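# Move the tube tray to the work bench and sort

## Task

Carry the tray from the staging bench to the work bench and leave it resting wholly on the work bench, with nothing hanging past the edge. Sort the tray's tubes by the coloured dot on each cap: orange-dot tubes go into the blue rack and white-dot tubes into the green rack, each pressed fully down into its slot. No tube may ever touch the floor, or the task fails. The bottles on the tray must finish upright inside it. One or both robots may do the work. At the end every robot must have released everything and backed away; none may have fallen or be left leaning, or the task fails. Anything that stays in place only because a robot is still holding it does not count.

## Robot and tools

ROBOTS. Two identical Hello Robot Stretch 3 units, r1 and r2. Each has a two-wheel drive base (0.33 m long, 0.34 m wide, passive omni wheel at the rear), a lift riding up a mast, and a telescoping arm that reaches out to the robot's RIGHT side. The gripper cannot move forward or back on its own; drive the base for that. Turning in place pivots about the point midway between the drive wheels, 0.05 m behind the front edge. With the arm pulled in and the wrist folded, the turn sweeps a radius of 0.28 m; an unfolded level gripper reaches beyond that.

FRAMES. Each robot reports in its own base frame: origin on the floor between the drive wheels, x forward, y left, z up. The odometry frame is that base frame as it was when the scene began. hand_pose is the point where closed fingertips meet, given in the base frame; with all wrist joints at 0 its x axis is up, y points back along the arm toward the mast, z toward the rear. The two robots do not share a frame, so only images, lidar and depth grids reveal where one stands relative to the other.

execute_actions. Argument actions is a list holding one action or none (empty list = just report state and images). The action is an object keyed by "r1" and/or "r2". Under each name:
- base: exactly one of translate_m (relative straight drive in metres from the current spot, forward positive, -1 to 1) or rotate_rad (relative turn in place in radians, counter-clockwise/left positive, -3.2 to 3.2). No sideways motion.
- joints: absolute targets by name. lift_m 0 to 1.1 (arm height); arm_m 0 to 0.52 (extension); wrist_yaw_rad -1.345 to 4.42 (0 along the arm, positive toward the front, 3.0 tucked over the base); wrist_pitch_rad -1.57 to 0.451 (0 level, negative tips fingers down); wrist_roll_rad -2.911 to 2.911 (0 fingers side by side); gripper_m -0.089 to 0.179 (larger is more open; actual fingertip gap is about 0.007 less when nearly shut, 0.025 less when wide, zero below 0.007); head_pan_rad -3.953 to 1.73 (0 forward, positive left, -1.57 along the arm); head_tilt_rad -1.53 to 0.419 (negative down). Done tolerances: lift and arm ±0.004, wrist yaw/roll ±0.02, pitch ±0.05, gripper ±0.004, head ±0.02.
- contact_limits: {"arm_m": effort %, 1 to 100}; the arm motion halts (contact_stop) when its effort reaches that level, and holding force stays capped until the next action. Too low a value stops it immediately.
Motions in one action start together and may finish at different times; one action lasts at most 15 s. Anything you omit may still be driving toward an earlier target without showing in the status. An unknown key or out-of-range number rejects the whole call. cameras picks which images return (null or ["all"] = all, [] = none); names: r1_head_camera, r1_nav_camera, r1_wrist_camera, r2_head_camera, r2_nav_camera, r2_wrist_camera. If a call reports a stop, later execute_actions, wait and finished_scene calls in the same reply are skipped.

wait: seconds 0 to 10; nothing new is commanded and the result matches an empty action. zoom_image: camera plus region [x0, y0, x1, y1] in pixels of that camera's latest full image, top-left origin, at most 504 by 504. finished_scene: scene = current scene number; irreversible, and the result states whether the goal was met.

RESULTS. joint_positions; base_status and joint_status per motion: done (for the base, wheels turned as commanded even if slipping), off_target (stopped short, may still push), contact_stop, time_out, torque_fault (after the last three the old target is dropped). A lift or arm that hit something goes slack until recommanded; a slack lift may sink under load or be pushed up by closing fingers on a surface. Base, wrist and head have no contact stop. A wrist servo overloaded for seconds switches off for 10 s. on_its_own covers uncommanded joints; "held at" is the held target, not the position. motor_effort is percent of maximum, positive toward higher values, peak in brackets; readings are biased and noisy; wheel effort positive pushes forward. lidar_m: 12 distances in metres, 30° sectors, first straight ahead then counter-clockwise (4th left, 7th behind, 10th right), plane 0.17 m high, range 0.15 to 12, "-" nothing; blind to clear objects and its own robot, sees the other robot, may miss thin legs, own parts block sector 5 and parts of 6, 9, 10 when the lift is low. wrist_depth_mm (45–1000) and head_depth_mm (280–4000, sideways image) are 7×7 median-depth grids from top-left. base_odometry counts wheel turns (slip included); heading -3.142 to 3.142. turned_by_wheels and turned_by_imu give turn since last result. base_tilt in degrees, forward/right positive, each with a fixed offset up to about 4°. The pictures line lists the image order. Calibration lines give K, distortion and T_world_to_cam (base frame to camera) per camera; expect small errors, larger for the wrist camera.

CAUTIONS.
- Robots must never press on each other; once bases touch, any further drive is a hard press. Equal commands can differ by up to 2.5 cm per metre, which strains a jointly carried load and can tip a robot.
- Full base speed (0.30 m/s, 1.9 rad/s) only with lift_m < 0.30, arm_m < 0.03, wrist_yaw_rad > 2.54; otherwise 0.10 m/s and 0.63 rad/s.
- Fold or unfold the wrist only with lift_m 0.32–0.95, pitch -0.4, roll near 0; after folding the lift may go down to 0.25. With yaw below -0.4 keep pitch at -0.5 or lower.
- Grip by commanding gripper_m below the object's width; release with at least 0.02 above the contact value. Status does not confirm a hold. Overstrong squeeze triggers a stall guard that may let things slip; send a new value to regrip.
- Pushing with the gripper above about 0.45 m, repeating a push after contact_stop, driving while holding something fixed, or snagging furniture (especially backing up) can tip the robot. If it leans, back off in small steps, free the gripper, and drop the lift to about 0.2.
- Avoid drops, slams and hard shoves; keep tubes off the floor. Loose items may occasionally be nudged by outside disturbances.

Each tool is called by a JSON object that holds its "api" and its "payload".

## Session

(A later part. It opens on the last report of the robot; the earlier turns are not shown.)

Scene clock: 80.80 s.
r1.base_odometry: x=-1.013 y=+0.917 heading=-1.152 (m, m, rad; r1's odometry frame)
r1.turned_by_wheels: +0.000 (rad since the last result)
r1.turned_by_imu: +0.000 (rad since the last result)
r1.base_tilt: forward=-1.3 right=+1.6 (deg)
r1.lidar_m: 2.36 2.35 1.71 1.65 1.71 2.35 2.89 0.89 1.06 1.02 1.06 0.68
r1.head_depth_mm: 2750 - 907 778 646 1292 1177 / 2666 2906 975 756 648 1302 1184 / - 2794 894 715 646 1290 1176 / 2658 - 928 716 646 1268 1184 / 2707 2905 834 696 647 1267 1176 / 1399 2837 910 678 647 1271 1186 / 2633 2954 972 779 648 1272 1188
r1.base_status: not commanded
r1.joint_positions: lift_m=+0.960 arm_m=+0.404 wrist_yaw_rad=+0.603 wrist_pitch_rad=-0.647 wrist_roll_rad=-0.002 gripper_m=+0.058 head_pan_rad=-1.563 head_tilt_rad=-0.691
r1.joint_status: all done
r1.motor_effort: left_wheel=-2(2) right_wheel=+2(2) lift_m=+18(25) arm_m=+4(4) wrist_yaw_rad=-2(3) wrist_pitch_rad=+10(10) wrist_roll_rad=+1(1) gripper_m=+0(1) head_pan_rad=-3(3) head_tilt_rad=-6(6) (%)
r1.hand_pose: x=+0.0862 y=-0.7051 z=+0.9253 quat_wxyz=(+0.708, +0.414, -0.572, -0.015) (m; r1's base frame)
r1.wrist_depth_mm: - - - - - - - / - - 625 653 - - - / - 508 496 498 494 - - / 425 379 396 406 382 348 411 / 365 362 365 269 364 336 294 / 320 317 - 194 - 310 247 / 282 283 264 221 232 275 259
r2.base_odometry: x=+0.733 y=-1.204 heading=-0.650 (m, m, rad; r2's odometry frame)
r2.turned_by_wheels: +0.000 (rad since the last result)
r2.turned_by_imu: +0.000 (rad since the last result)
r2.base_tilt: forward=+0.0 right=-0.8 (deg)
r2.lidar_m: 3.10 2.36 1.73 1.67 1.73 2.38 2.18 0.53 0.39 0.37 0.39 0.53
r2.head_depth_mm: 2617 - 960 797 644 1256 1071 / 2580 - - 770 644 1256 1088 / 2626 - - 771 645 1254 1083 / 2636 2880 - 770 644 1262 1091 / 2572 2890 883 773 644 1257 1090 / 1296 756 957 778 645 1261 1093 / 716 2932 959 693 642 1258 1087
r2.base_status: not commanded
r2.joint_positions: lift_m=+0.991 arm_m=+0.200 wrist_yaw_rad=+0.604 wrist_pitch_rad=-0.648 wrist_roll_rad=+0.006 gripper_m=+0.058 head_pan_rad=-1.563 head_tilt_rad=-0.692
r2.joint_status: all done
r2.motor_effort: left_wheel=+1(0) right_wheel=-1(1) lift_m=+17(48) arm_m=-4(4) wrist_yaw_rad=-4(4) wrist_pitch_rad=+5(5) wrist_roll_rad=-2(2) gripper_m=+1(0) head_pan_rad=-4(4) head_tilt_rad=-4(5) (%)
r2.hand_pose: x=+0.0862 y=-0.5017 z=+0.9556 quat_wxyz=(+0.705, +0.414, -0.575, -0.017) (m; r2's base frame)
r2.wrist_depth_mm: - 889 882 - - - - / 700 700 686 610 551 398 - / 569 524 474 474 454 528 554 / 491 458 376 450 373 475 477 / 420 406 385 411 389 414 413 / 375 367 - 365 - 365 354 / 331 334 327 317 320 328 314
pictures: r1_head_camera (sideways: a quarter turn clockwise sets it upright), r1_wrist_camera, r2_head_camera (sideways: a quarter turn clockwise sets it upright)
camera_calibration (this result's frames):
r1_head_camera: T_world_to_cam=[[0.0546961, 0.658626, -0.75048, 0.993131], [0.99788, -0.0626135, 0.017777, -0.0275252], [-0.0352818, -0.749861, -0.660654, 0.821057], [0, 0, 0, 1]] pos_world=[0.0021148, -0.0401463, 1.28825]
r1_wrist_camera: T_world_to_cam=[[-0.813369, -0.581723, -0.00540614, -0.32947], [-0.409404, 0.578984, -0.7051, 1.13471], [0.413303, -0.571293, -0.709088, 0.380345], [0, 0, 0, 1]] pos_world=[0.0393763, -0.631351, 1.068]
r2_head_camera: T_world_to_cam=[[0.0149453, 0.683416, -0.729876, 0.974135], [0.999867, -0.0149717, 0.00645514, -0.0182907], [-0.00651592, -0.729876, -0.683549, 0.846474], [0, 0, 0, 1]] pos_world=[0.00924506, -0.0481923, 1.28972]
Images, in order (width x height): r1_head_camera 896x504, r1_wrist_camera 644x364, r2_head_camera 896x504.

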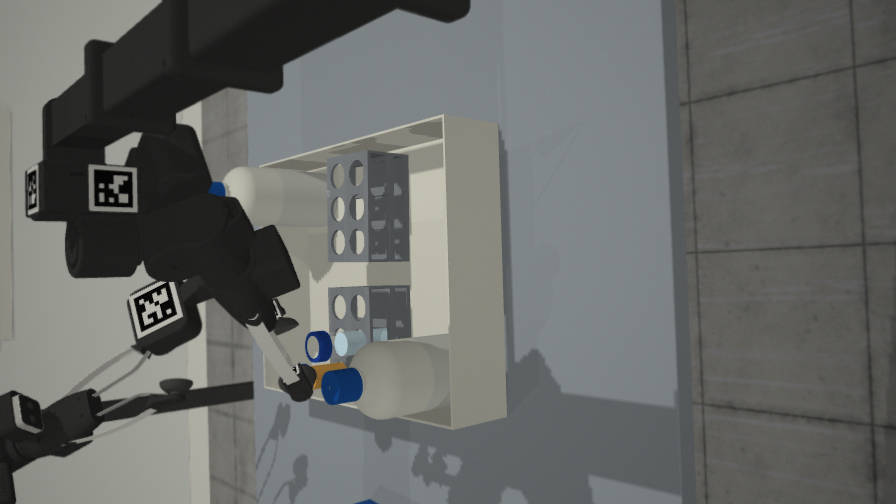

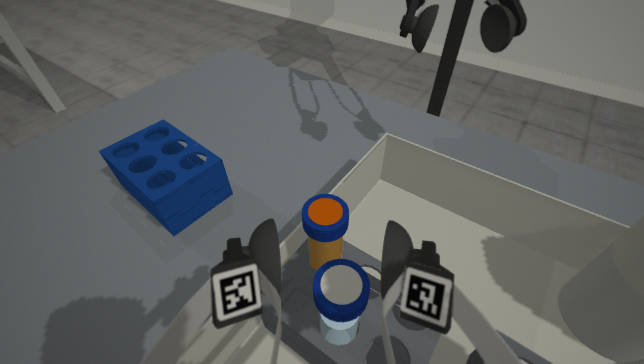

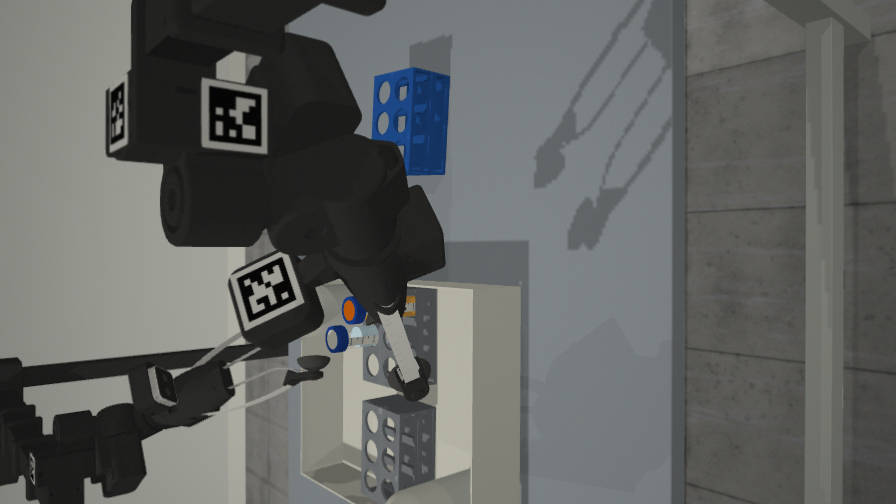

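{"api": "execute_actions", "payload": {"actions": [{"r1":{"joints":{"lift_m":0.915,"arm_m":0.413}}}], "cameras": ["r1_wrist_camera"]}}

{"api": "execute_actions", "payload": {"actions": [{"r1":{"joints":{"gripper_m":0}}}], "cameras": []}}

{"api": "execute_actions", "payload": {"actions": [{"r1":{"joints":{"lift_m":1.015}}}], "cameras": ["r1_wrist_camera"]}}

{"api": "execute_actions", "payload": {"actions": [{"r1":{"base":{"translate_m":-0.3}},"r2":{"joints":{"arm_m":0.25,"lift_m":0.95}}}], "cameras": []}}

{"api": "execute_actions", "payload": {"actions": [{"r1":{"base":{"translate_m":-0.3},"joints":{"lift_m":0.985,"arm_m":0.4}},"r2":{"joints":{"arm_m":0.4}}}], "cameras": ["r1_head_camera","r1_wrist_camera","r2_head_camera","r2_wrist_camera"]}}

Scene clock: 82.53 s.
r1.base_odometry: x=-1.013 y=+0.917 heading=-1.152 (m, m, rad; r1's odometry frame)
r1.turned_by_wheels: +0.000 (rad since the last result)
r1.turned_by_imu: +0.000 (rad since the last result)
r1.base_tilt: forward=-1.4 right=+1.8 (deg)
r1.lidar_m: 2.38 2.34 1.72 1.65 1.72 2.35 2.89 0.89 1.06 1.02 1.06 0.68
r1.head_depth_mm: 2772 3027 - - 629 1306 1178 / 2724 - 958 756 644 1297 1176 / 2710 - 899 716 650 1297 1182 / 2729 - 902 718 648 1273 1172 / 2704 2911 838 703 647 1273 1188 / 1398 2869 924 679 648 1272 1181 / 2634 2893 976 780 647 1280 1178
r1.base_status: not commanded
r1.joint_positions: lift_m=+0.915 arm_m=+0.413 wrist_yaw_rad=+0.603 wrist_pitch_rad=-0.647 wrist_roll_rad=-0.002 gripper_m=+0.058 head_pan_rad=-1.563 head_tilt_rad=-0.691
r1.joint_status: all done
r1.motor_effort: left_wheel=-2(3) right_wheel=+2(2) lift_m=+18(19) arm_m=+4(4) wrist_yaw_rad=-2(3) wrist_pitch_rad=+10(10) wrist_roll_rad=+1(1) gripper_m=+0(0) head_pan_rad=-2(4) head_tilt_rad=-6(6) (%)
r1.hand_pose: x=+0.0861 y=-0.7141 z=+0.8803 quat_wxyz=(+0.708, +0.414, -0.572, -0.015) (m; r1's base frame)
r1.wrist_depth_mm: - - - - - - - / - 537 527 526 946 - - / 430 345 426 426 335 420 - / 360 320 347 195 340 301 268 / 313 308 316 204 309 299 276 / 272 271 - 147 - 263 242 / 240 235 232 184 208 198 228
r2.base_odometry: x=+0.733 y=-1.204 heading=-0.650 (m, m, rad; r2's odometry frame)
r2.turned_by_wheels: +0.000 (rad since the last result)
r2.turned_by_imu: +0.000 (rad since the last result)
r2.base_tilt: forward=-0.1 right=-0.8 (deg)
r2.lidar_m: 3.08 2.36 1.73 1.67 1.73 2.37 2.18 0.52 0.39 0.38 0.39 0.53
r2.head_depth_mm: 2609 - 963 799 644 1260 1071 / 2630 - - 774 644 1260 1091 / 2600 - - 770 644 1263 1093 / 2613 2876 - 770 643 1261 1093 / 2611 2865 813 777 643 1257 1091 / 1222 779 957 778 646 1262 1093 / 962 2957 961 693 643 1265 1093
r2.base_status: not commanded
r2.joint_positions: lift_m=+0.991 arm_m=+0.200 wrist_yaw_rad=+0.604 wrist_pitch_rad=-0.648 wrist_roll_rad=+0.006 gripper_m=+0.058 head_pan_rad=-1.563 head_tilt_rad=-0.692
r2.joint_status: not commanded
r2.motor_effort: left_wheel=+0(0) right_wheel=-1(1) lift_m=+18(17) arm_m=-5(4) wrist_yaw_rad=-4(3) wrist_pitch_rad=+5(4) wrist_roll_rad=-2(2) gripper_m=+0(0) head_pan_rad=-4(3) head_tilt_rad=-5(5) (%)
r2.hand_pose: x=+0.0862 y=-0.5017 z=+0.9556 quat_wxyz=(+0.705, +0.414, -0.575, -0.017) (m; r2's base frame)
r2.wrist_depth_mm: - 874 873 - 387 - - / 721 691 682 606 546 417 - / 573 533 466 473 371 520 565 / 484 459 384 449 375 467 466 / 417 407 387 420 386 415 409 / 371 374 - 366 - 368 348 / 334 333 323 315 318 329 313
pictures: r1_wrist_camera
camera_calibration (this result's frames):
r1_wrist_camera: T_world_to_cam=[[-0.813446, -0.581616, -0.00540356, -0.334885], [-0.40927, 0.578955, -0.705202, 1.10827], [0.413285, -0.571432, -0.708986, 0.343115], [0, 0, 0, 1]] pos_world=[0.0393679, -0.640348, 1.02301]
Images, in order (width x height): r1_wrist_camera 644x364.

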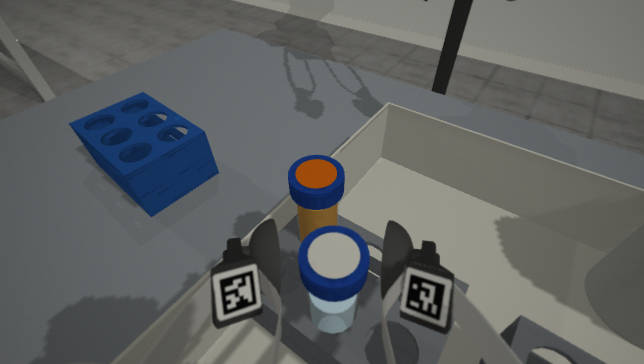

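Scene clock: 83.60 s.
r1.base_odometry: x=-1.013 y=+0.917 heading=-1.152 (m, m, rad; r1's odometry frame)
r1.turned_by_wheels: +0.000 (rad since the last result)
r1.turned_by_imu: +0.000 (rad since the last result)
r1.base_tilt: forward=-1.4 right=+1.6 (deg)
r1.lidar_m: 2.37 2.34 1.72 1.65 1.71 2.36 2.89 0.89 1.06 1.02 1.06 0.68
r1.head_depth_mm: 2724 2978 - - 630 1300 1175 / 2731 - 956 757 647 1301 1179 / 2708 - 897 714 644 1290 1177 / 2697 - 903 716 645 1264 1185 / 2679 2904 835 700 647 1267 1180 / 1411 2890 913 677 646 1271 1182 / 2650 2909 976 779 647 1274 1179
r1.base_status: not commanded
r1.joint_positions: lift_m=+0.915 arm_m=+0.413 wrist_yaw_rad=+0.603 wrist_pitch_rad=-0.647 wrist_roll_rad=-0.002 gripper_m=+0.001 head_pan_rad=-1.563 head_tilt_rad=-0.691
r1.joint_status: all done
r1.motor_effort: left_wheel=-2(2) right_wheel=+2(2) lift_m=+18(18) arm_m=+4(4) wrist_yaw_rad=-2(2) wrist_pitch_rad=+10(10) wrist_roll_rad=+1(1) gripper_m=-12(86) head_pan_rad=-4(4) head_tilt_rad=-6(6) (%)
r1.hand_pose: x=+0.0861 y=-0.7141 z=+0.8803 quat_wxyz=(+0.708, +0.414, -0.572, -0.015) (m; r1's base frame)
r1.wrist_depth_mm: - - - - - - - / - 536 526 517 965 - - / 433 339 424 424 337 417 - / 362 321 345 196 339 299 269 / 311 309 308 194 310 300 275 / 272 271 203 143 206 262 241 / 241 230 232 182 210 198 229
r2.base_odometry: x=+0.733 y=-1.204 heading=-0.650 (m, m, rad; r2's odometry frame)
r2.turned_by_wheels: +0.000 (rad since the last result)
r2.turned_by_imu: +0.000 (rad since the last result)
r2.base_tilt: forward=+0.0 right=-0.7 (deg)
r2.lidar_m: 3.10 2.35 1.73 1.67 1.74 2.38 2.18 0.52 0.39 0.38 0.39 0.53
r2.head_depth_mm: 2609 - 958 794 645 1266 1067 / 2633 - - 770 643 1262 1095 / 2619 - - 771 645 1255 1091 / 2578 2882 - 771 644 1264 1091 / 2586 2932 814 775 646 1261 1092 / 1221 781 955 778 645 1258 1090 / 965 2956 960 692 643 1252 1088
r2.base_status: not commanded
r2.joint_positions: lift_m=+0.991 arm_m=+0.200 wrist_yaw_rad=+0.604 wrist_pitch_rad=-0.648 wrist_roll_rad=+0.006 gripper_m=+0.058 head_pan_rad=-1.563 head_tilt_rad=-0.692
r2.joint_status: not commanded
r2.motor_effort: left_wheel=+0(0) right_wheel=-1(1) lift_m=+17(17) arm_m=-5(5) wrist_yaw_rad=-3(4) wrist_pitch_rad=+5(5) wrist_roll_rad=-2(2) gripper_m=+1(1) head_pan_rad=-3(4) head_tilt_rad=-4(5) (%)
r2.hand_pose: x=+0.0862 y=-0.5017 z=+0.9556 quat_wxyz=(+0.705, +0.414, -0.575, -0.017) (m; r2's base frame)
r2.wrist_depth_mm: - 886 864 - 386 - - / 683 685 687 611 545 418 - / 570 528 467 472 365 518 565 / 480 453 385 448 376 477 473 / 417 406 386 412 392 414 417 / 370 370 - 369 - 364 350 / 335 334 322 319 320 326 317
pictures: none
No camera images: the call's "cameras" was empty. Leave "cameras" out to get every camera's image.

Scene clock: 85.33 s.
r1.base_odometry: x=-1.013 y=+0.917 heading=-1.152 (m, m, rad; r1's odometry frame)
r1.turned_by_wheels: +0.000 (rad since the last result)
r1.turned_by_imu: +0.000 (rad since the last result)
r1.base_tilt: forward=-1.5 right=+1.7 (deg)
r1.lidar_m: 2.37 2.34 1.71 1.65 1.71 2.35 2.89 0.89 1.06 1.02 1.06 0.68
r1.head_depth_mm: - 3081 973 776 645 1290 1172 / 2833 2979 974 754 646 1292 1176 / - 2993 896 715 648 1294 1187 / - 2843 938 718 647 1271 1181 / 2650 2871 862 701 646 1282 1186 / 1411 2826 913 677 648 1270 1179 / 2635 2884 978 781 647 1272 1178
r1.base_status: not commanded
r1.joint_positions: lift_m=+1.015 arm_m=+0.413 wrist_yaw_rad=+0.603 wrist_pitch_rad=-0.647 wrist_roll_rad=-0.002 gripper_m=+0.001 head_pan_rad=-1.563 head_tilt_rad=-0.691
r1.joint_status: all done
r1.motor_effort: left_wheel=-2(2) right_wheel=+2(2) lift_m=+27(29) arm_m=+4(4) wrist_yaw_rad=-2(2) wrist_pitch_rad=+10(10) wrist_roll_rad=+1(1) gripper_m=-12(12) head_pan_rad=-6(4) head_tilt_rad=-6(5) (%)
r1.hand_pose: x=+0.0861 y=-0.7141 z=+0.9797 quat_wxyz=(+0.708, +0.414, -0.572, -0.015) (m; r1's base frame)
r1.wrist_depth_mm: - - - - - - - / - - - - - - - / - 601 589 584 - - - / 504 453 493 494 486 485 - / 432 416 414 346 402 370 418 / 375 378 381 143 377 355 241 / 335 333 296 267 293 325 245
r2.base_odometry: x=+0.733 y=-1.204 heading=-0.650 (m, m, rad; r2's odometry frame)
r2.turned_by_wheels: +0.000 (rad since the last result)
r2.turned_by_imu: +0.000 (rad since the last result)
r2.base_tilt: forward=-0.1 right=-0.7 (deg)
r2.lidar_m: 3.09 2.36 1.73 1.66 1.73 2.38 2.18 0.52 0.39 0.37 0.39 0.53
r2.head_depth_mm: 2618 - 961 797 643 1257 1068 / 2581 - - 770 643 1261 1091 / 2587 - - 770 644 1258 1096 / 2592 2909 - 772 644 1266 1091 / 2587 2843 813 775 643 1263 1088 / 1258 1464 957 782 644 1259 1089 / 686 2970 958 693 645 1261 1088
r2.base_status: not commanded
r2.joint_positions: lift_m=+0.991 arm_m=+0.200 wrist_yaw_rad=+0.604 wrist_pitch_rad=-0.648 wrist_roll_rad=+0.006 gripper_m=+0.058 head_pan_rad=-1.563 head_tilt_rad=-0.692
r2.joint_status: not commanded
r2.motor_effort: left_wheel=+0(0) right_wheel=-1(1) lift_m=+17(17) arm_m=-4(4) wrist_yaw_rad=-4(3) wrist_pitch_rad=+5(5) wrist_roll_rad=-2(2) gripper_m=+0(0) head_pan_rad=-4(4) head_tilt_rad=-5(5) (%)
r2.hand_pose: x=+0.0862 y=-0.5017 z=+0.9556 quat_wxyz=(+0.705, +0.414, -0.575, -0.017) (m; r2's base frame)
r2.wrist_depth_mm: - 847 878 - 295 - - / 683 689 688 625 538 408 - / 575 533 463 475 527 522 558 / 480 452 380 452 378 475 470 / 422 409 386 411 387 416 407 / 374 373 - 362 - 367 350 / 333 333 327 316 321 326 315
pictures: r1_wrist_camera
camera_calibration (this result's frames):
r1_wrist_camera: T_world_to_cam=[[-0.813465, -0.581589, -0.00540361, -0.334337], [-0.409251, 0.578968, -0.705202, 1.17841], [0.413266, -0.571445, -0.708986, 0.413604], [0, 0, 0, 1]] pos_world=[0.0393652, -0.640356, 1.12245]
Images, in order (width x height): r1_wrist_camera 644x364.

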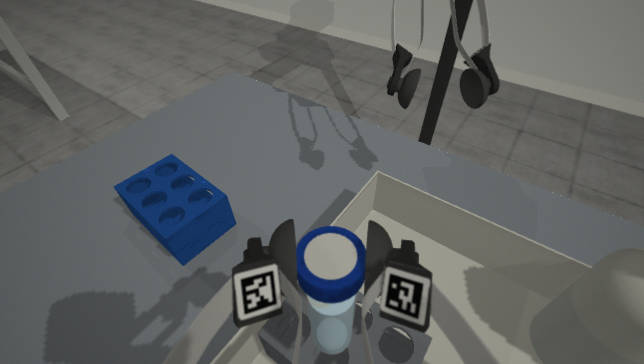

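Scene clock: 89.27 s.
r1.base_odometry: x=-1.135 y=+1.191 heading=-1.152 (m, m, rad; r1's odometry frame)
r1.turned_by_wheels: +0.000 (rad since the last result)
r1.turned_by_imu: +0.001 (rad since the last result)
r1.base_tilt: forward=-1.3 right=+1.7 (deg)
r1.lidar_m: 2.67 2.34 1.71 1.65 1.71 2.36 2.59 0.63 1.06 1.02 1.06 0.95
r1.head_depth_mm: - 3031 975 777 647 1297 1182 / 2802 2979 972 776 647 1295 1176 / - 2967 969 777 644 1298 1176 / - 2859 976 779 646 1266 1185 / 2631 2912 939 779 648 1279 1180 / 2747 2939 890 757 648 1269 1183 / 2675 2886 863 772 649 1270 1186
r1.base_status: done
r1.joint_positions: lift_m=+1.015 arm_m=+0.413 wrist_yaw_rad=+0.603 wrist_pitch_rad=-0.647 wrist_roll_rad=-0.002 gripper_m=+0.001 head_pan_rad=-1.563 head_tilt_rad=-0.691
r1.joint_status: not commanded
r1.motor_effort: left_wheel=-2(8) right_wheel=+2(3) lift_m=+27(27) arm_m=+4(4) wrist_yaw_rad=-2(2) wrist_pitch_rad=+10(10) wrist_roll_rad=+2(1) gripper_m=-12(12) head_pan_rad=-3(4) head_tilt_rad=-6(6) (%)
r1.hand_pose: x=+0.0861 y=-0.7141 z=+0.9797 quat_wxyz=(+0.708, +0.414, -0.572, -0.015) (m; r1's base frame)
r1.wrist_depth_mm: - - - - - - - / - 735 690 - - - - / 544 556 534 459 - - - / 505 417 493 366 485 487 - / 394 403 372 354 432 422 417 / 342 372 331 143 379 372 367 / 333 329 308 320 324 328 326
r2.base_odometry: x=+0.733 y=-1.204 heading=-0.650 (m, m, rad; r2's odometry frame)
r2.turned_by_wheels: +0.000 (rad since the last result)
r2.turned_by_imu: -0.001 (rad since the last result)
r2.base_tilt: forward=+0.0 right=-0.6 (deg)
r2.lidar_m: 3.09 2.35 1.73 1.67 1.73 2.38 2.18 0.52 0.39 0.37 0.39 0.53
r2.head_depth_mm: 2578 2911 - 769 645 1260 1075 / 2604 2853 887 771 645 1254 1093 / 2641 2817 - 772 644 1256 1088 / 2569 2964 - 772 645 1261 1089 / 2622 2969 924 773 644 1260 1095 / 2593 2978 956 787 644 1259 1089 / 2580 2889 957 693 642 1260 1093
r2.base_status: not commanded
r2.joint_positions: lift_m=+0.951 arm_m=+0.250 wrist_yaw_rad=+0.603 wrist_pitch_rad=-0.647 wrist_roll_rad=+0.006 gripper_m=+0.058 head_pan_rad=-1.563 head_tilt_rad=-0.692
r2.joint_status: all done
r2.motor_effort: left_wheel=+0(0) right_wheel=-1(1) lift_m=+18(16) arm_m=+3(2) wrist_yaw_rad=-3(4) wrist_pitch_rad=+4(4) wrist_roll_rad=-2(2) gripper_m=+0(0) head_pan_rad=-5(4) head_tilt_rad=-5(4) (%)
r2.hand_pose: x=+0.0862 y=-0.5512 z=+0.9157 quat_wxyz=(+0.705, +0.414, -0.575, -0.017) (m; r2's base frame)
r2.wrist_depth_mm: 728 760 763 - - - - / 599 614 607 551 491 355 - / 488 268 408 462 453 464 488 / 415 276 409 373 309 417 410 / 369 317 370 358 314 362 360 / 326 320 - 325 - 322 317 / 289 292 279 285 283 291 283
pictures: none
No camera images: the call's "cameras" was empty. Leave "cameras" out to get every camera's image.

Scene clock: 93.23 s.
r1.base_odometry: x=-1.257 y=+1.465 heading=-1.152 (m, m, rad; r1's odometry frame)
r1.turned_by_wheels: +0.000 (rad since the last result)
r1.turned_by_imu: +0.001 (rad since the last result)
r1.base_tilt: forward=-1.3 right=+1.7 (deg)
r1.lidar_m: 2.96 2.34 1.71 1.65 1.72 2.36 2.29 2.38 0.43 1.02 1.06 1.23
r1.head_depth_mm: 2659 - 2385 775 646 713 1152 / - 3024 978 777 647 1293 1088 / - 2895 980 776 645 1309 1178 / 2691 - 976 781 647 1267 1177 / 2649 3029 910 779 648 1273 1175 / 2716 2888 981 778 649 1272 1176 / 2710 2932 977 780 647 1269 1183
r1.base_status: done
r1.joint_positions: lift_m=+0.985 arm_m=+0.400 wrist_yaw_rad=+0.603 wrist_pitch_rad=-0.647 wrist_roll_rad=-0.002 gripper_m=+0.001 head_pan_rad=-1.563 head_tilt_rad=-0.691
r1.joint_status: all done
r1.motor_effort: left_wheel=-2(6) right_wheel=+2(4) lift_m=+19(25) arm_m=-3(4) wrist_yaw_rad=-2(2) wrist_pitch_rad=+10(10) wrist_roll_rad=+1(2) gripper_m=-12(12) head_pan_rad=-4(4) head_tilt_rad=-6(5) (%)
r1.hand_pose: x=+0.0861 y=-0.7019 z=+0.9503 quat_wxyz=(+0.708, +0.414, -0.572, -0.015) (m; r1's base frame)
r1.wrist_depth_mm: 865 899 - - - - - / 535 623 652 - - - - / 475 461 514 533 525 - - / 382 439 456 452 451 451 - / 379 393 392 389 399 386 385 / 347 343 352 143 348 339 337 / 307 308 303 293 296 303 299
r2.base_odometry: x=+0.733 y=-1.204 heading=-0.650 (m, m, rad; r2's odometry frame)
r2.turned_by_wheels: +0.000 (rad since the last result)
r2.turned_by_imu: -0.001 (rad since the last result)
r2.base_tilt: forward=+0.0 right=-0.8 (deg)
r2.lidar_m: 3.09 2.36 1.73 1.66 1.73 2.38 2.18 0.52 0.39 0.37 0.39 0.53
r2.head_depth_mm: 2619 2880 - 782 644 1266 1067 / 2591 - 1043 771 644 1264 1093 / 2593 - 999 782 643 1263 1094 / 2592 2828 960 799 644 1262 1092 / 2613 2933 861 782 644 1262 1093 / 2641 2983 961 794 644 1253 1095 / 2612 2954 955 690 644 1256 1089
r2.base_status: not commanded
r2.joint_positions: lift_m=+0.951 arm_m=+0.400 wrist_yaw_rad=+0.602 wrist_pitch_rad=-0.647 wrist_roll_rad=+0.006 gripper_m=+0.058 head_pan_rad=-1.563 head_tilt_rad=-0.692
r2.joint_status: all done
r2.motor_effort: left_wheel=+0(0) right_wheel=-1(1) lift_m=+17(17) arm_m=+2(0) wrist_yaw_rad=-2(3) wrist_pitch_rad=+4(5) wrist_roll_rad=-2(2) gripper_m=+0(0) head_pan_rad=-3(3) head_tilt_rad=-4(4) (%)
r2.hand_pose: x=+0.0860 y=-0.7013 z=+0.9158 quat_wxyz=(+0.705, +0.413, -0.576, -0.017) (m; r2's base frame)
r2.wrist_depth_mm: 783 785 - - - - - / 608 612 598 595 - - - / 494 501 455 424 250 487 - / 425 344 418 422 266 404 414 / 312 310 308 365 315 365 361 / 316 316 - 261 - 318 320 / 275 291 268 175 280 287 286
pictures: r1_head_camera (sideways: a quarter turn clockwise sets it upright), r1_wrist_camera, r2_head_camera (sideways: a quarter turn clockwise sets it upright), r2_wrist_camera
camera_calibration (this result's frames):
r1_head_camera: T_world_to_cam=[[0.0546964, 0.658626, -0.75048, 0.993131], [0.997879, -0.0626139, 0.017777, -0.0275253], [-0.0352821, -0.749861, -0.660654, 0.821057], [0, 0, 0, 1]] pos_world=[0.00211479, -0.0401463, 1.28825]
r1_wrist_camera: T_world_to_cam=[[-0.813499, -0.581541, -0.00540362, -0.327343], [-0.409216, 0.578993, -0.705202, 1.15056], [0.413232, -0.57147, -0.708986, 0.39971], [0, 0, 0, 1]] pos_world=[0.0393602, -0.628105, 1.093]
r2_head_camera: T_world_to_cam=[[0.0149457, 0.683417, -0.729875, 0.974134], [0.999867, -0.0149723, 0.00645512, -0.0182907], [-0.00651636, -0.729875, -0.68355, 0.846475], [0, 0, 0, 1]] pos_world=[0.00924503, -0.0481923, 1.28972]
r2_wrist_camera: T_world_to_cam=[[-0.847894, -0.529407, -0.0283474, -0.269059], [-0.359935, 0.614079, -0.702392, 1.14189], [0.389259, -0.585351, -0.711226, 0.364812], [0, 0, 0, 1]] pos_world=[0.0408644, -0.630106, 1.05389]
Images, in order (width x height): r1_head_camera 896x504, r1_wrist_camera 644x364, r2_head_camera 896x504, r2_wrist_camera 644x364.

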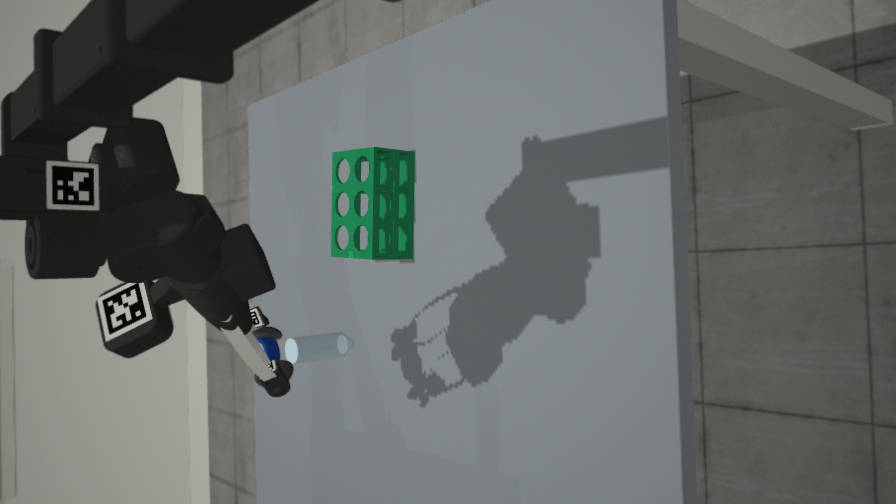

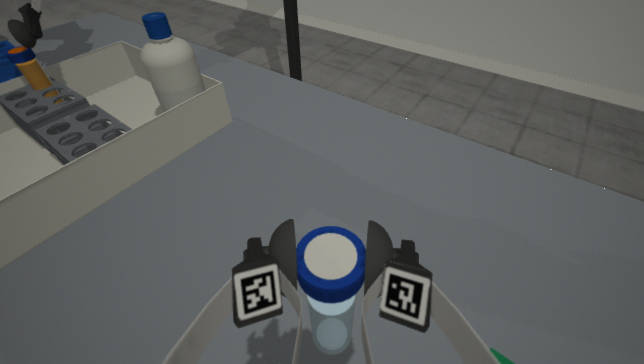

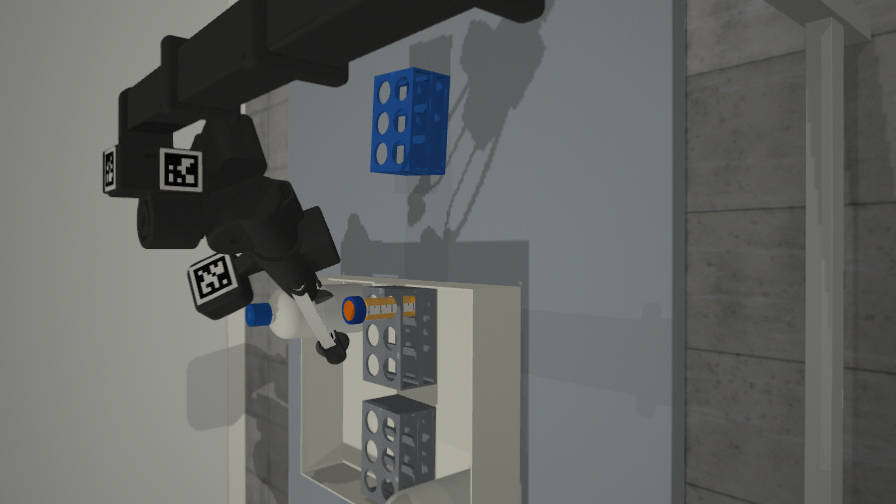

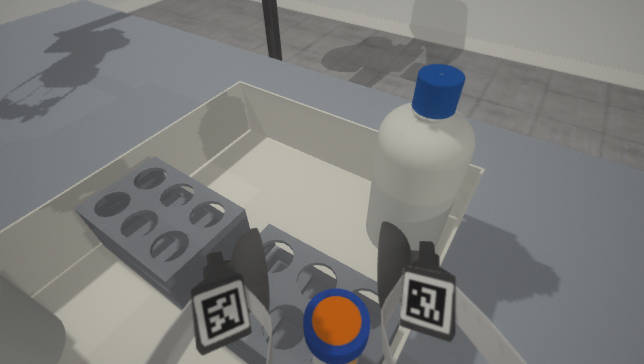

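{"api": "execute_actions", "payload": {"actions": [{"r1":{"base":{"translate_m":-0.119},"joints":{"lift_m":0.975}},"r2":{"base":{"translate_m":-0.011},"joints":{"arm_m":0.394,"lift_m":0.905}}}], "cameras": ["r1_head_camera","r2_wrist_camera"]}}

{"api": "zoom_image", "payload": {"camera": "r1_head_camera", "region": [260,240,440,400]}}

Scene clock: 95.80 s.
r1.base_odometry: x=-1.306 y=+1.574 heading=-1.152 (m, m, rad; r1's odometry frame)
r1.turned_by_wheels: +0.000 (rad since the last result)
r1.turned_by_imu: +0.001 (rad since the last result)
r1.base_tilt: forward=-1.4 right=+1.6 (deg)
r1.lidar_m: 3.08 2.34 1.72 1.65 1.72 2.26 2.18 2.25 0.38 0.38 1.06 1.34
r1.head_depth_mm: 2664 - 2292 1885 1582 1344 1173 / 2645 3062 2368 1844 662 1268 1182 / - 2880 976 780 646 731 1066 / 2601 - 954 773 649 1270 1175 / 2727 3032 807 777 645 1269 1186 / 2713 2930 980 776 648 1261 1176 / 2703 2910 984 778 647 1265 1176
r1.base_status: done
r1.joint_positions: lift_m=+0.975 arm_m=+0.400 wrist_yaw_rad=+0.603 wrist_pitch_rad=-0.647 wrist_roll_rad=-0.002 gripper_m=+0.001 head_pan_rad=-1.563 head_tilt_rad=-0.691
r1.joint_status: all done
r1.motor_effort: left_wheel=-2(8) right_wheel=+2(4) lift_m=+18(19) arm_m=-3(3) wrist_yaw_rad=-2(2) wrist_pitch_rad=+10(10) wrist_roll_rad=+1(1) gripper_m=-12(12) head_pan_rad=-3(4) head_tilt_rad=-5(6) (%)
r1.hand_pose: x=+0.0861 y=-0.7019 z=+0.9403 quat_wxyz=(+0.708, +0.414, -0.572, -0.015) (m; r1's base frame)
r1.wrist_depth_mm: 832 767 - - - - - / 566 535 661 - - - - / 454 509 524 516 520 - - / 442 446 441 439 436 437 445 / 382 382 379 375 384 373 367 / 338 333 341 143 338 327 325 / 298 296 292 234 242 293 291
r2.base_odometry: x=+0.724 y=-1.197 heading=-0.650 (m, m, rad; r2's odometry frame)
r2.turned_by_wheels: +0.000 (rad since the last result)
r2.turned_by_imu: -0.001 (rad since the last result)
r2.base_tilt: forward=+0.1 right=-0.8 (deg)
r2.lidar_m: 3.10 2.35 1.73 1.67 1.73 2.38 2.17 0.52 0.39 0.37 0.39 0.53
r2.head_depth_mm: 2604 2964 2826 - 644 1257 1073 / 2611 2828 960 771 644 1258 1086 / 2564 2845 961 773 646 1259 1087 / 2583 2928 - 796 646 1268 1093 / 2598 2962 866 766 645 1259 1089 / 2595 2971 957 783 645 1260 1089 / 2585 2957 959 767 643 1258 1094
r2.base_status: done
r2.joint_positions: lift_m=+0.906 arm_m=+0.394 wrist_yaw_rad=+0.602 wrist_pitch_rad=-0.646 wrist_roll_rad=+0.006 gripper_m=+0.058 head_pan_rad=-1.563 head_tilt_rad=-0.692
r2.joint_status: all done
r2.motor_effort: left_wheel=+0(1) right_wheel=-1(6) lift_m=+17(18) arm_m=-4(6) wrist_yaw_rad=-2(1) wrist_pitch_rad=+4(4) wrist_roll_rad=-2(2) gripper_m=+0(1) head_pan_rad=-4(4) head_tilt_rad=-5(5) (%)
r2.hand_pose: x=+0.0861 y=-0.6960 z=+0.8708 quat_wxyz=(+0.705, +0.413, -0.576, -0.017) (m; r2's base frame)
r2.wrist_depth_mm: 656 660 651 - 227 - - / 520 510 423 396 225 - - / 421 327 414 404 242 393 414 / 295 278 286 353 282 353 349 / 300 261 247 161 304 305 305 / 274 273 - 146 - 271 272 / 246 245 232 184 235 244 245
pictures: r1_head_camera (sideways: a quarter turn clockwise sets it upright), r2_wrist_camera
camera_calibration (this result's frames):
r1_head_camera: T_world_to_cam=[[0.0546962, 0.658626, -0.75048, 0.993131], [0.99788, -0.0626136, 0.017777, -0.0275253], [-0.0352819, -0.749861, -0.660654, 0.821057], [0, 0, 0, 1]] pos_world=[0.0021148, -0.0401463, 1.28825]
r2_wrist_camera: T_world_to_cam=[[-0.847893, -0.529409, -0.0283512, -0.267526], [-0.359901, 0.61403, -0.702451, 1.10707], [0.389292, -0.5854, -0.711167, 0.335826], [0, 0, 0, 1]] pos_world=[0.0408661, -0.62481, 1.0089]
Images, in order (width x height): r1_head_camera 896x504, r2_wrist_camera 644x364.

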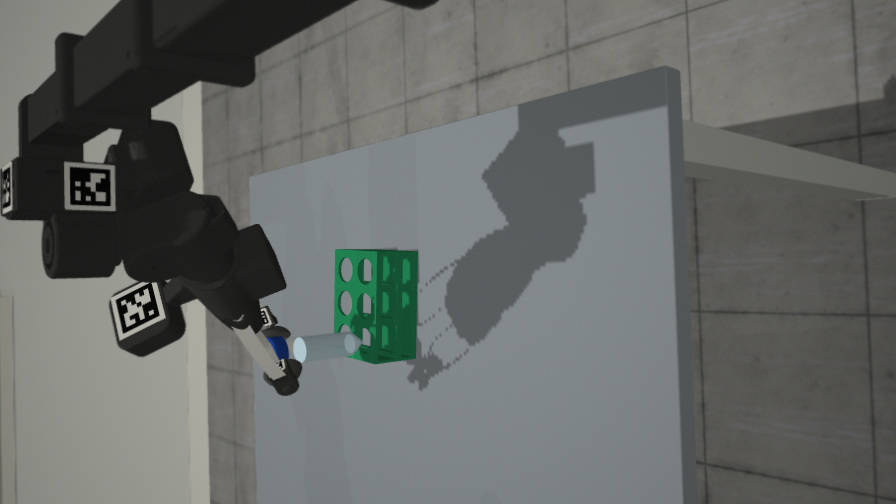

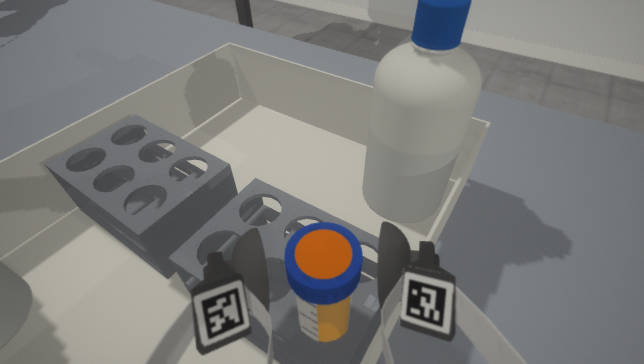

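Region (260, 240, 440, 400) of r1_head_camera's 896x504 image, scaled by 2.800, with more detail than that image has.

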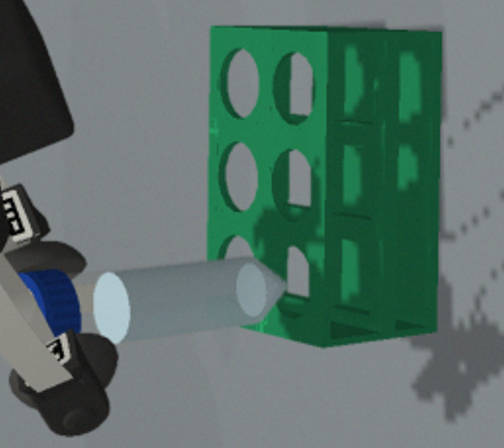

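{"api": "execute_actions", "payload": {"actions": [{"r1":{"base":{"translate_m":-0.003},"joints":{"lift_m":0.958,"arm_m":0.407}},"r2":{"joints":{"gripper_m":0}}}], "cameras": []}}

{"api": "execute_actions", "payload": {"actions": [{"r1":{"joints":{"lift_m":0.94}},"r2":{"joints":{"lift_m":1.005}}}], "cameras": ["r1_head_camera","r1_wrist_camera"]}}

Scene clock: 97.33 s.
r1.base_odometry: x=-1.307 y=+1.577 heading=-1.152 (m, m, rad; r1's odometry frame)
r1.turned_by_wheels: +0.000 (rad since the last result)
r1.turned_by_imu: +0.000 (rad since the last result)
r1.base_tilt: forward=-1.4 right=+1.7 (deg)
r1.lidar_m: 3.08 2.34 1.72 1.65 1.72 2.25 2.17 2.26 0.38 0.38 1.05 1.34
r1.head_depth_mm: 2776 - 2217 1910 1567 1351 1173 / 2641 2894 2358 1859 661 1271 1183 / 2634 2904 975 779 648 732 1066 / 2643 - 941 777 648 1280 1190 / 2740 2932 806 780 646 1267 1184 / 2691 2985 974 780 648 1263 1179 / 2714 2914 978 779 648 1272 1176
r1.base_status: done
r1.joint_positions: lift_m=+0.958 arm_m=+0.407 wrist_yaw_rad=+0.603 wrist_pitch_rad=-0.647 wrist_roll_rad=-0.002 gripper_m=+0.001 head_pan_rad=-1.563 head_tilt_rad=-0.691
r1.joint_status: all done
r1.motor_effort: left_wheel=-2(9) right_wheel=+2(5) lift_m=+18(18) arm_m=+4(3) wrist_yaw_rad=-2(2) wrist_pitch_rad=+10(10) wrist_roll_rad=+1(2) gripper_m=-12(12) head_pan_rad=-4(4) head_tilt_rad=-6(5) (%)
r1.hand_pose: x=+0.0861 y=-0.7082 z=+0.9233 quat_wxyz=(+0.708, +0.414, -0.572, -0.016) (m; r1's base frame)
r1.wrist_depth_mm: 685 552 - - - - - / 532 520 623 649 - - - / 443 493 499 497 485 - - / 425 421 416 417 413 409 407 / 361 360 360 355 362 353 350 / 318 314 321 143 319 311 309 / 282 280 277 217 225 276 273
r2.base_odometry: x=+0.724 y=-1.197 heading=-0.650 (m, m, rad; r2's odometry frame)
r2.turned_by_wheels: +0.000 (rad since the last result)
r2.turned_by_imu: +0.000 (rad since the last result)
r2.base_tilt: forward=-0.1 right=-0.7 (deg)
r2.lidar_m: 3.11 2.36 1.73 1.67 1.73 2.38 2.17 0.52 0.39 0.38 0.39 0.53
r2.head_depth_mm: 2601 2954 2822 - 644 1259 1060 / 2590 2855 961 770 643 1266 1092 / 2599 2820 957 771 643 1258 1095 / 2606 2903 - 797 645 1260 1091 / 2616 2985 872 764 643 1262 1092 / 2614 2975 963 783 644 1256 1088 / 2603 2987 957 769 643 1259 1087
r2.base_status: not commanded
r2.joint_positions: lift_m=+0.906 arm_m=+0.394 wrist_yaw_rad=+0.602 wrist_pitch_rad=-0.646 wrist_roll_rad=+0.006 gripper_m=+0.001 head_pan_rad=-1.563 head_tilt_rad=-0.692
r2.joint_status: all done
r2.motor_effort: left_wheel=+0(0) right_wheel=-1(1) lift_m=+17(17) arm_m=-4(4) wrist_yaw_rad=-2(2) wrist_pitch_rad=+4(5) wrist_roll_rad=-2(2) gripper_m=-18(100) head_pan_rad=-5(5) head_tilt_rad=-5(5) (%)
r2.hand_pose: x=+0.0860 y=-0.6960 z=+0.8708 quat_wxyz=(+0.705, +0.413, -0.576, -0.017) (m; r2's base frame)
r2.wrist_depth_mm: 653 650 655 - 226 - - / 514 514 421 399 225 - - / 423 329 417 397 244 405 409 / 295 276 289 353 280 353 351 / 301 263 251 157 307 306 306 / 275 273 237 140 275 274 274 / 245 244 233 181 234 243 243
pictures: none
No camera images: the call's "cameras" was empty. Leave "cameras" out to get every camera's image.

Scene clock: 99.07 s.
r1.base_odometry: x=-1.307 y=+1.577 heading=-1.152 (m, m, rad; r1's odometry frame)
r1.turned_by_wheels: +0.000 (rad since the last result)
r1.turned_by_imu: +0.000 (rad since the last result)
r1.base_tilt: forward=-1.4 right=+1.7 (deg)
r1.lidar_m: 3.07 2.34 1.71 1.65 1.72 2.24 2.17 2.26 0.38 0.38 1.06 1.34
r1.head_depth_mm: 2789 2969 - 1893 1566 1346 1177 / 2679 - 2290 1843 662 1275 1176 / 2609 - 976 777 647 731 1064 / 2692 - 908 777 647 1274 1174 / 2731 2977 805 778 650 1266 1176 / 2653 2897 973 777 648 1273 1177 / 2677 2925 978 777 648 1271 1184
r1.base_status: not commanded
r1.joint_positions: lift_m=+0.940 arm_m=+0.407 wrist_yaw_rad=+0.603 wrist_pitch_rad=-0.647 wrist_roll_rad=-0.002 gripper_m=+0.001 head_pan_rad=-1.563 head_tilt_rad=-0.691
r1.joint_status: all done
r1.motor_effort: left_wheel=-2(2) right_wheel=+2(2) lift_m=+18(19) arm_m=+4(4) wrist_yaw_rad=-2(2) wrist_pitch_rad=+10(10) wrist_roll_rad=+2(1) gripper_m=-12(12) head_pan_rad=-4(5) head_tilt_rad=-6(5) (%)
r1.hand_pose: x=+0.0861 y=-0.7082 z=+0.9053 quat_wxyz=(+0.708, +0.414, -0.572, -0.016) (m; r1's base frame)
r1.wrist_depth_mm: 645 503 - - - - - / 465 520 580 579 - - - / 443 469 469 465 459 478 - / 395 395 389 389 386 386 384 / 341 339 338 333 343 334 331 / 299 296 302 143 299 291 289 / 265 263 259 203 208 259 261
r2.base_odometry: x=+0.724 y=-1.197 heading=-0.650 (m, m, rad; r2's odometry frame)
r2.turned_by_wheels: +0.000 (rad since the last result)
r2.turned_by_imu: +0.000 (rad since the last result)
r2.base_tilt: forward=+0.1 right=-0.7 (deg)
r2.lidar_m: 3.10 2.36 1.74 1.67 1.73 2.38 2.17 0.52 0.39 0.37 0.39 0.53
r2.head_depth_mm: 2524 - 1042 795 642 1260 1066 / 2499 3037 1042 770 644 1257 1091 / 2480 - 1049 771 645 1265 1087 / 2575 - 1000 796 644 1255 1091 / 2600 3022 896 768 643 1264 1093 / 2615 3004 954 781 646 1259 1091 / 2578 2947 961 766 644 1253 1092
r2.base_status: not commanded
r2.joint_positions: lift_m=+1.004 arm_m=+0.394 wrist_yaw_rad=+0.602 wrist_pitch_rad=-0.647 wrist_roll_rad=+0.006 gripper_m=+0.001 head_pan_rad=-1.563 head_tilt_rad=-0.692
r2.joint_status: all done
r2.motor_effort: left_wheel=+0(0) right_wheel=-1(1) lift_m=+53(56) arm_m=-4(4) wrist_yaw_rad=-2(1) wrist_pitch_rad=+5(5) wrist_roll_rad=-2(2) gripper_m=-17(18) head_pan_rad=-5(3) head_tilt_rad=-5(5) (%)
r2.hand_pose: x=+0.0860 y=-0.6960 z=+0.9693 quat_wxyz=(+0.705, +0.413, -0.575, -0.018) (m; r2's base frame)
r2.wrist_depth_mm: - - - - - - - / 711 717 698 - - - - / 593 591 514 586 588 - - / 512 490 480 462 297 495 - / 434 374 380 157 335 429 432 / 346 374 331 140 383 381 373 / 284 343 325 196 325 343 340
pictures: r1_head_camera (sideways: a quarter turn clockwise sets it upright), r1_wrist_camera
camera_calibration (this result's frames):
r1_head_camera: T_world_to_cam=[[0.0546961, 0.658626, -0.75048, 0.993131], [0.99788, -0.0626134, 0.017777, -0.0275252], [-0.0352817, -0.749861, -0.660654, 0.821057], [0, 0, 0, 1]] pos_world=[0.00211481, -0.0401463, 1.28825]
r1_wrist_camera: T_world_to_cam=[[-0.813569, -0.581443, -0.00540423, -0.331168], [-0.409146, 0.579042, -0.705202, 1.12246], [0.413164, -0.571519, -0.708986, 0.364198], [0, 0, 0, 1]] pos_world=[0.0393503, -0.634362, 1.04798]
Images, in order (width x height): r1_head_camera 896x504, r1_wrist_camera 644x364.

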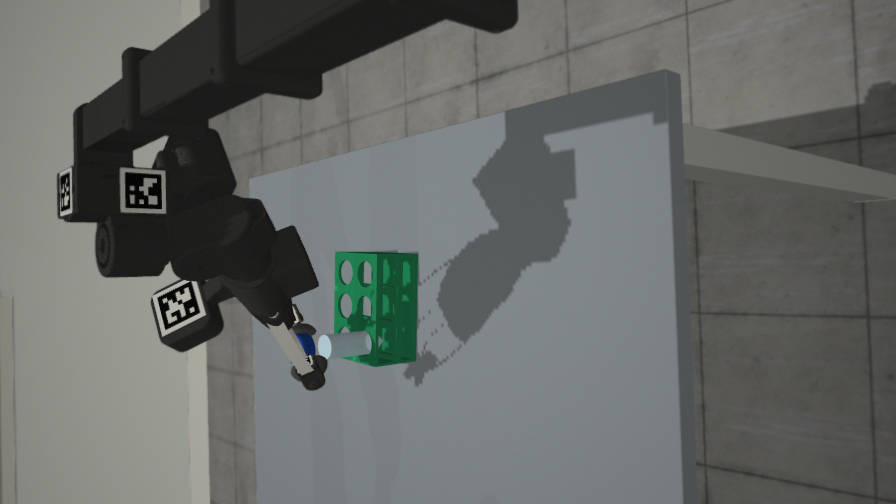

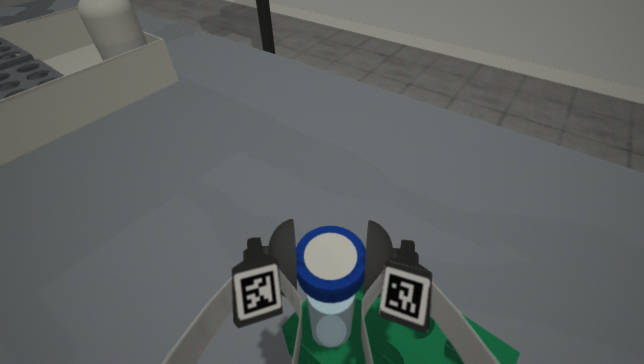

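{"api": "execute_actions", "payload": {"actions": [{"r1":{"joints":{"lift_m":0.912}},"r2":{"base":{"translate_m":-0.196},"joints":{"arm_m":0.38}}}], "cameras": []}}

{"api": "execute_actions", "payload": {"actions": [{"r1":{"joints":{"gripper_m":0.06}},"r2":{"joints":{"lift_m":0.965}}}], "cameras": ["r2_head_camera","r1_wrist_camera"]}}

{"api": "zoom_image", "payload": {"camera": "r2_head_camera", "region": [290,200,470,360]}}

Scene clock: 102.33 s.
r1.base_odometry: x=-1.307 y=+1.577 heading=-1.152 (m, m, rad; r1's odometry frame)
r1.turned_by_wheels: +0.000 (rad since the last result)
r1.turned_by_imu: +0.000 (rad since the last result)
r1.base_tilt: forward=-1.4 right=+1.6 (deg)
r1.lidar_m: 3.08 2.34 1.72 1.66 1.72 2.25 2.17 2.25 0.38 0.38 1.06 1.34
r1.head_depth_mm: 2747 3007 - - 1543 1354 1176 / 2733 - 2346 1837 663 1267 1172 / 2705 - 972 777 648 731 1070 / 2673 - 868 774 645 1267 1173 / 2710 2959 836 778 647 1272 1186 / 2684 2886 979 778 647 1269 1185 / 2679 2945 980 783 648 1274 1182
r1.base_status: not commanded
r1.joint_positions: lift_m=+0.912 arm_m=+0.407 wrist_yaw_rad=+0.603 wrist_pitch_rad=-0.647 wrist_roll_rad=-0.002 gripper_m=+0.001 head_pan_rad=-1.563 head_tilt_rad=-0.691
r1.joint_status: all done
r1.motor_effort: left_wheel=-2(2) right_wheel=+2(2) lift_m=+18(18) arm_m=+4(4) wrist_yaw_rad=-3(2) wrist_pitch_rad=+10(10) wrist_roll_rad=+1(1) gripper_m=-12(12) head_pan_rad=-3(4) head_tilt_rad=-5(6) (%)
r1.hand_pose: x=+0.0861 y=-0.7082 z=+0.8773 quat_wxyz=(+0.708, +0.414, -0.572, -0.016) (m; r1's base frame)
r1.wrist_depth_mm: 622 498 - - - - - / 431 498 520 520 - - - / 417 425 422 417 416 411 - / 354 353 351 350 349 346 346 / 306 305 303 260 306 299 297 / 267 266 272 143 206 263 260 / 238 237 233 184 185 202 232
r2.base_odometry: x=+0.568 y=-1.079 heading=-0.650 (m, m, rad; r2's odometry frame)
r2.turned_by_wheels: +0.000 (rad since the last result)
r2.turned_by_imu: +0.000 (rad since the last result)
r2.base_tilt: forward=-0.1 right=-0.8 (deg)
r2.lidar_m: 3.31 2.35 1.73 1.67 1.73 2.38 1.97 2.19 0.39 0.37 0.39 0.53
r2.head_depth_mm: 2493 - 2554 1952 662 1224 1134 / 2482 3050 2461 794 644 694 1071 / 2473 - 1040 798 645 1260 1090 / 2561 - 997 771 644 1266 1092 / 2578 3035 957 773 643 1258 1086 / 2618 2952 1003 797 645 1263 1091 / 2584 2969 901 771 644 1257 1092
r2.base_status: done
r2.joint_positions: lift_m=+1.004 arm_m=+0.380 wrist_yaw_rad=+0.602 wrist_pitch_rad=-0.647 wrist_roll_rad=+0.006 gripper_m=+0.001 head_pan_rad=-1.563 head_tilt_rad=-0.692
r2.joint_status: all done
r2.motor_effort: left_wheel=+0(2) right_wheel=+0(6) lift_m=+53(53) arm_m=-5(4) wrist_yaw_rad=-2(2) wrist_pitch_rad=+5(4) wrist_roll_rad=-2(2) gripper_m=-18(18) head_pan_rad=-4(4) head_tilt_rad=-5(5) (%)
r2.hand_pose: x=+0.0860 y=-0.6820 z=+0.9693 quat_wxyz=(+0.705, +0.413, -0.575, -0.018) (m; r2's base frame)
r2.wrist_depth_mm: 906 - - - - - - / 723 714 685 - - - - / 499 555 410 566 573 - - / 447 425 470 480 499 497 - / 431 375 383 157 438 431 430 / 382 364 371 140 385 378 376 / 338 325 338 197 295 345 342
pictures: none
No camera images: the call's "cameras" was empty. Leave "cameras" out to get every camera's image.

Scene clock: 103.50 s.
r1.base_odometry: x=-1.307 y=+1.577 heading=-1.152 (m, m, rad; r1's odometry frame)
r1.turned_by_wheels: +0.000 (rad since the last result)
r1.turned_by_imu: +0.000 (rad since the last result)
r1.base_tilt: forward=-1.5 right=+1.7 (deg)
r1.lidar_m: 3.07 2.33 1.71 1.65 1.72 2.25 2.17 2.24 0.38 0.38 1.06 1.34
r1.head_depth_mm: 2755 3007 - - 1531 1345 1176 / 2734 - 2332 1833 661 1262 1183 / 2705 - 975 779 645 731 1068 / 2679 - 871 777 648 1269 1182 / 2727 2989 835 775 645 1259 1181 / 2691 2883 978 782 649 1272 1175 / 2676 2957 973 779 649 1269 1186
r1.base_status: not commanded
r1.joint_positions: lift_m=+0.912 arm_m=+0.407 wrist_yaw_rad=+0.603 wrist_pitch_rad=-0.646 wrist_roll_rad=-0.002 gripper_m=+0.060 head_pan_rad=-1.563 head_tilt_rad=-0.691
r1.joint_status: all done
r1.motor_effort: left_wheel=-2(2) right_wheel=+2(2) lift_m=+18(18) arm_m=+4(4) wrist_yaw_rad=-2(2) wrist_pitch_rad=+9(10) wrist_roll_rad=+2(2) gripper_m=+0(81) head_pan_rad=-5(3) head_tilt_rad=-6(5) (%)
r1.hand_pose: x=+0.0862 y=-0.7083 z=+0.8774 quat_wxyz=(+0.708, +0.413, -0.572, -0.015) (m; r1's base frame)
r1.wrist_depth_mm: 612 496 - - - - - / 430 500 518 517 - - - / 419 425 419 421 415 413 - / 354 356 354 352 349 348 344 / 306 305 313 294 308 299 297 / 268 266 - 167 - 264 262 / 238 239 238 184 184 199 234
r2.base_odometry: x=+0.568 y=-1.079 heading=-0.650 (m, m, rad; r2's odometry frame)
r2.turned_by_wheels: +0.000 (rad since the last result)
r2.turned_by_imu: +0.000 (rad since the last result)
r2.base_tilt: forward=+0.0 right=-0.7 (deg)
r2.lidar_m: 3.31 2.35 1.73 1.67 1.73 2.38 1.98 2.19 0.39 0.37 0.39 0.53
r2.head_depth_mm: 2605 - - 1928 663 1233 1134 / 2586 - 2455 795 645 696 1071 / 2559 - 1005 797 647 1255 1092 / 2588 2873 961 769 643 1259 1091 / 2585 2891 1005 770 644 1262 1092 / 2627 2949 998 800 643 1257 1088 / 2585 2966 901 771 646 1263 1092
r2.base_status: not commanded
r2.joint_positions: lift_m=+0.966 arm_m=+0.380 wrist_yaw_rad=+0.602 wrist_pitch_rad=-0.647 wrist_roll_rad=+0.006 gripper_m=+0.001 head_pan_rad=-1.563 head_tilt_rad=-0.692
r2.joint_status: all done
r2.motor_effort: left_wheel=+0(0) right_wheel=-1(1) lift_m=+18(49) arm_m=-4(4) wrist_yaw_rad=-2(2) wrist_pitch_rad=+5(5) wrist_roll_rad=-2(2) gripper_m=-18(17) head_pan_rad=-5(4) head_tilt_rad=-4(5) (%)
r2.hand_pose: x=+0.0860 y=-0.6819 z=+0.9306 quat_wxyz=(+0.705, +0.414, -0.575, -0.018) (m; r2's base frame)
r2.wrist_depth_mm: 826 814 - - - - - / 655 559 361 619 - - - / 432 503 408 485 519 - - / 414 367 388 440 435 437 432 / 383 325 361 157 392 378 386 / 340 297 339 141 341 336 334 / 260 299 298 196 269 302 301
pictures: r1_wrist_camera, r2_head_camera (sideways: a quarter turn clockwise sets it upright)
camera_calibration (this result's frames):
r1_wrist_camera: T_world_to_cam=[[-0.813567, -0.581446, -0.00538682, -0.331341], [-0.408772, 0.578499, -0.705864, 1.10313], [0.413538, -0.572066, -0.708327, 0.343366], [0, 0, 0, 1]] pos_world=[0.0393666, -0.634389, 1.02009]
r2_head_camera: T_world_to_cam=[[0.0149458, 0.683417, -0.729875, 0.974134], [0.999867, -0.0149724, 0.00645512, -0.0182907], [-0.00651645, -0.729875, -0.68355, 0.846475], [0, 0, 0, 1]] pos_world=[0.00924502, -0.0481923, 1.28972]
Images, in order (width x height): r1_wrist_camera 644x364, r2_head_camera 896x504.

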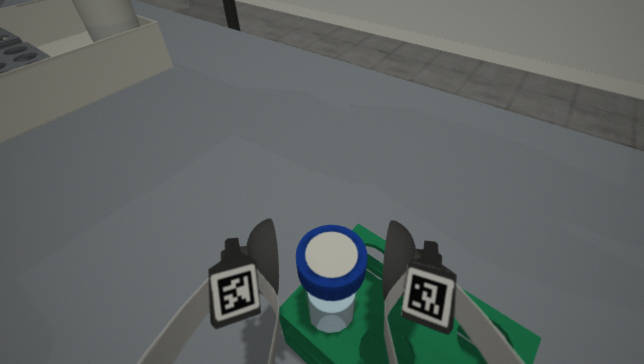

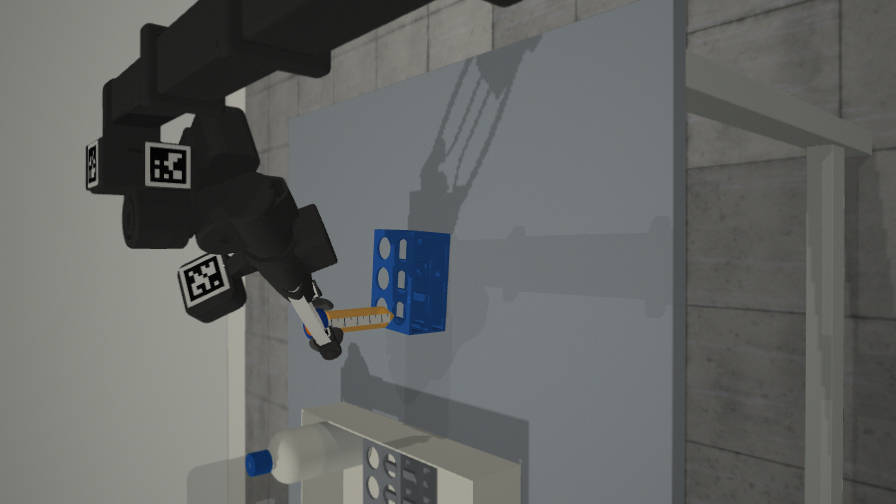

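Region (290, 200, 470, 360) of r2_head_camera's 896x504 image, scaled by 2.800, with more detail than that image has.

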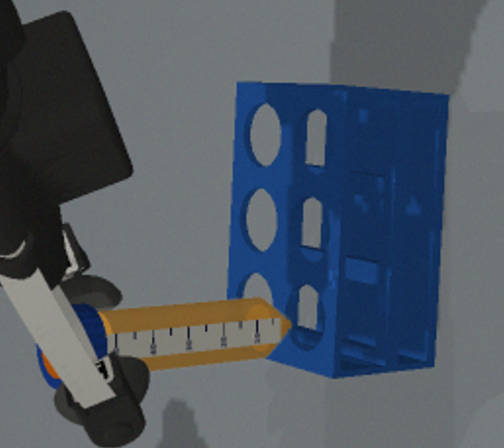

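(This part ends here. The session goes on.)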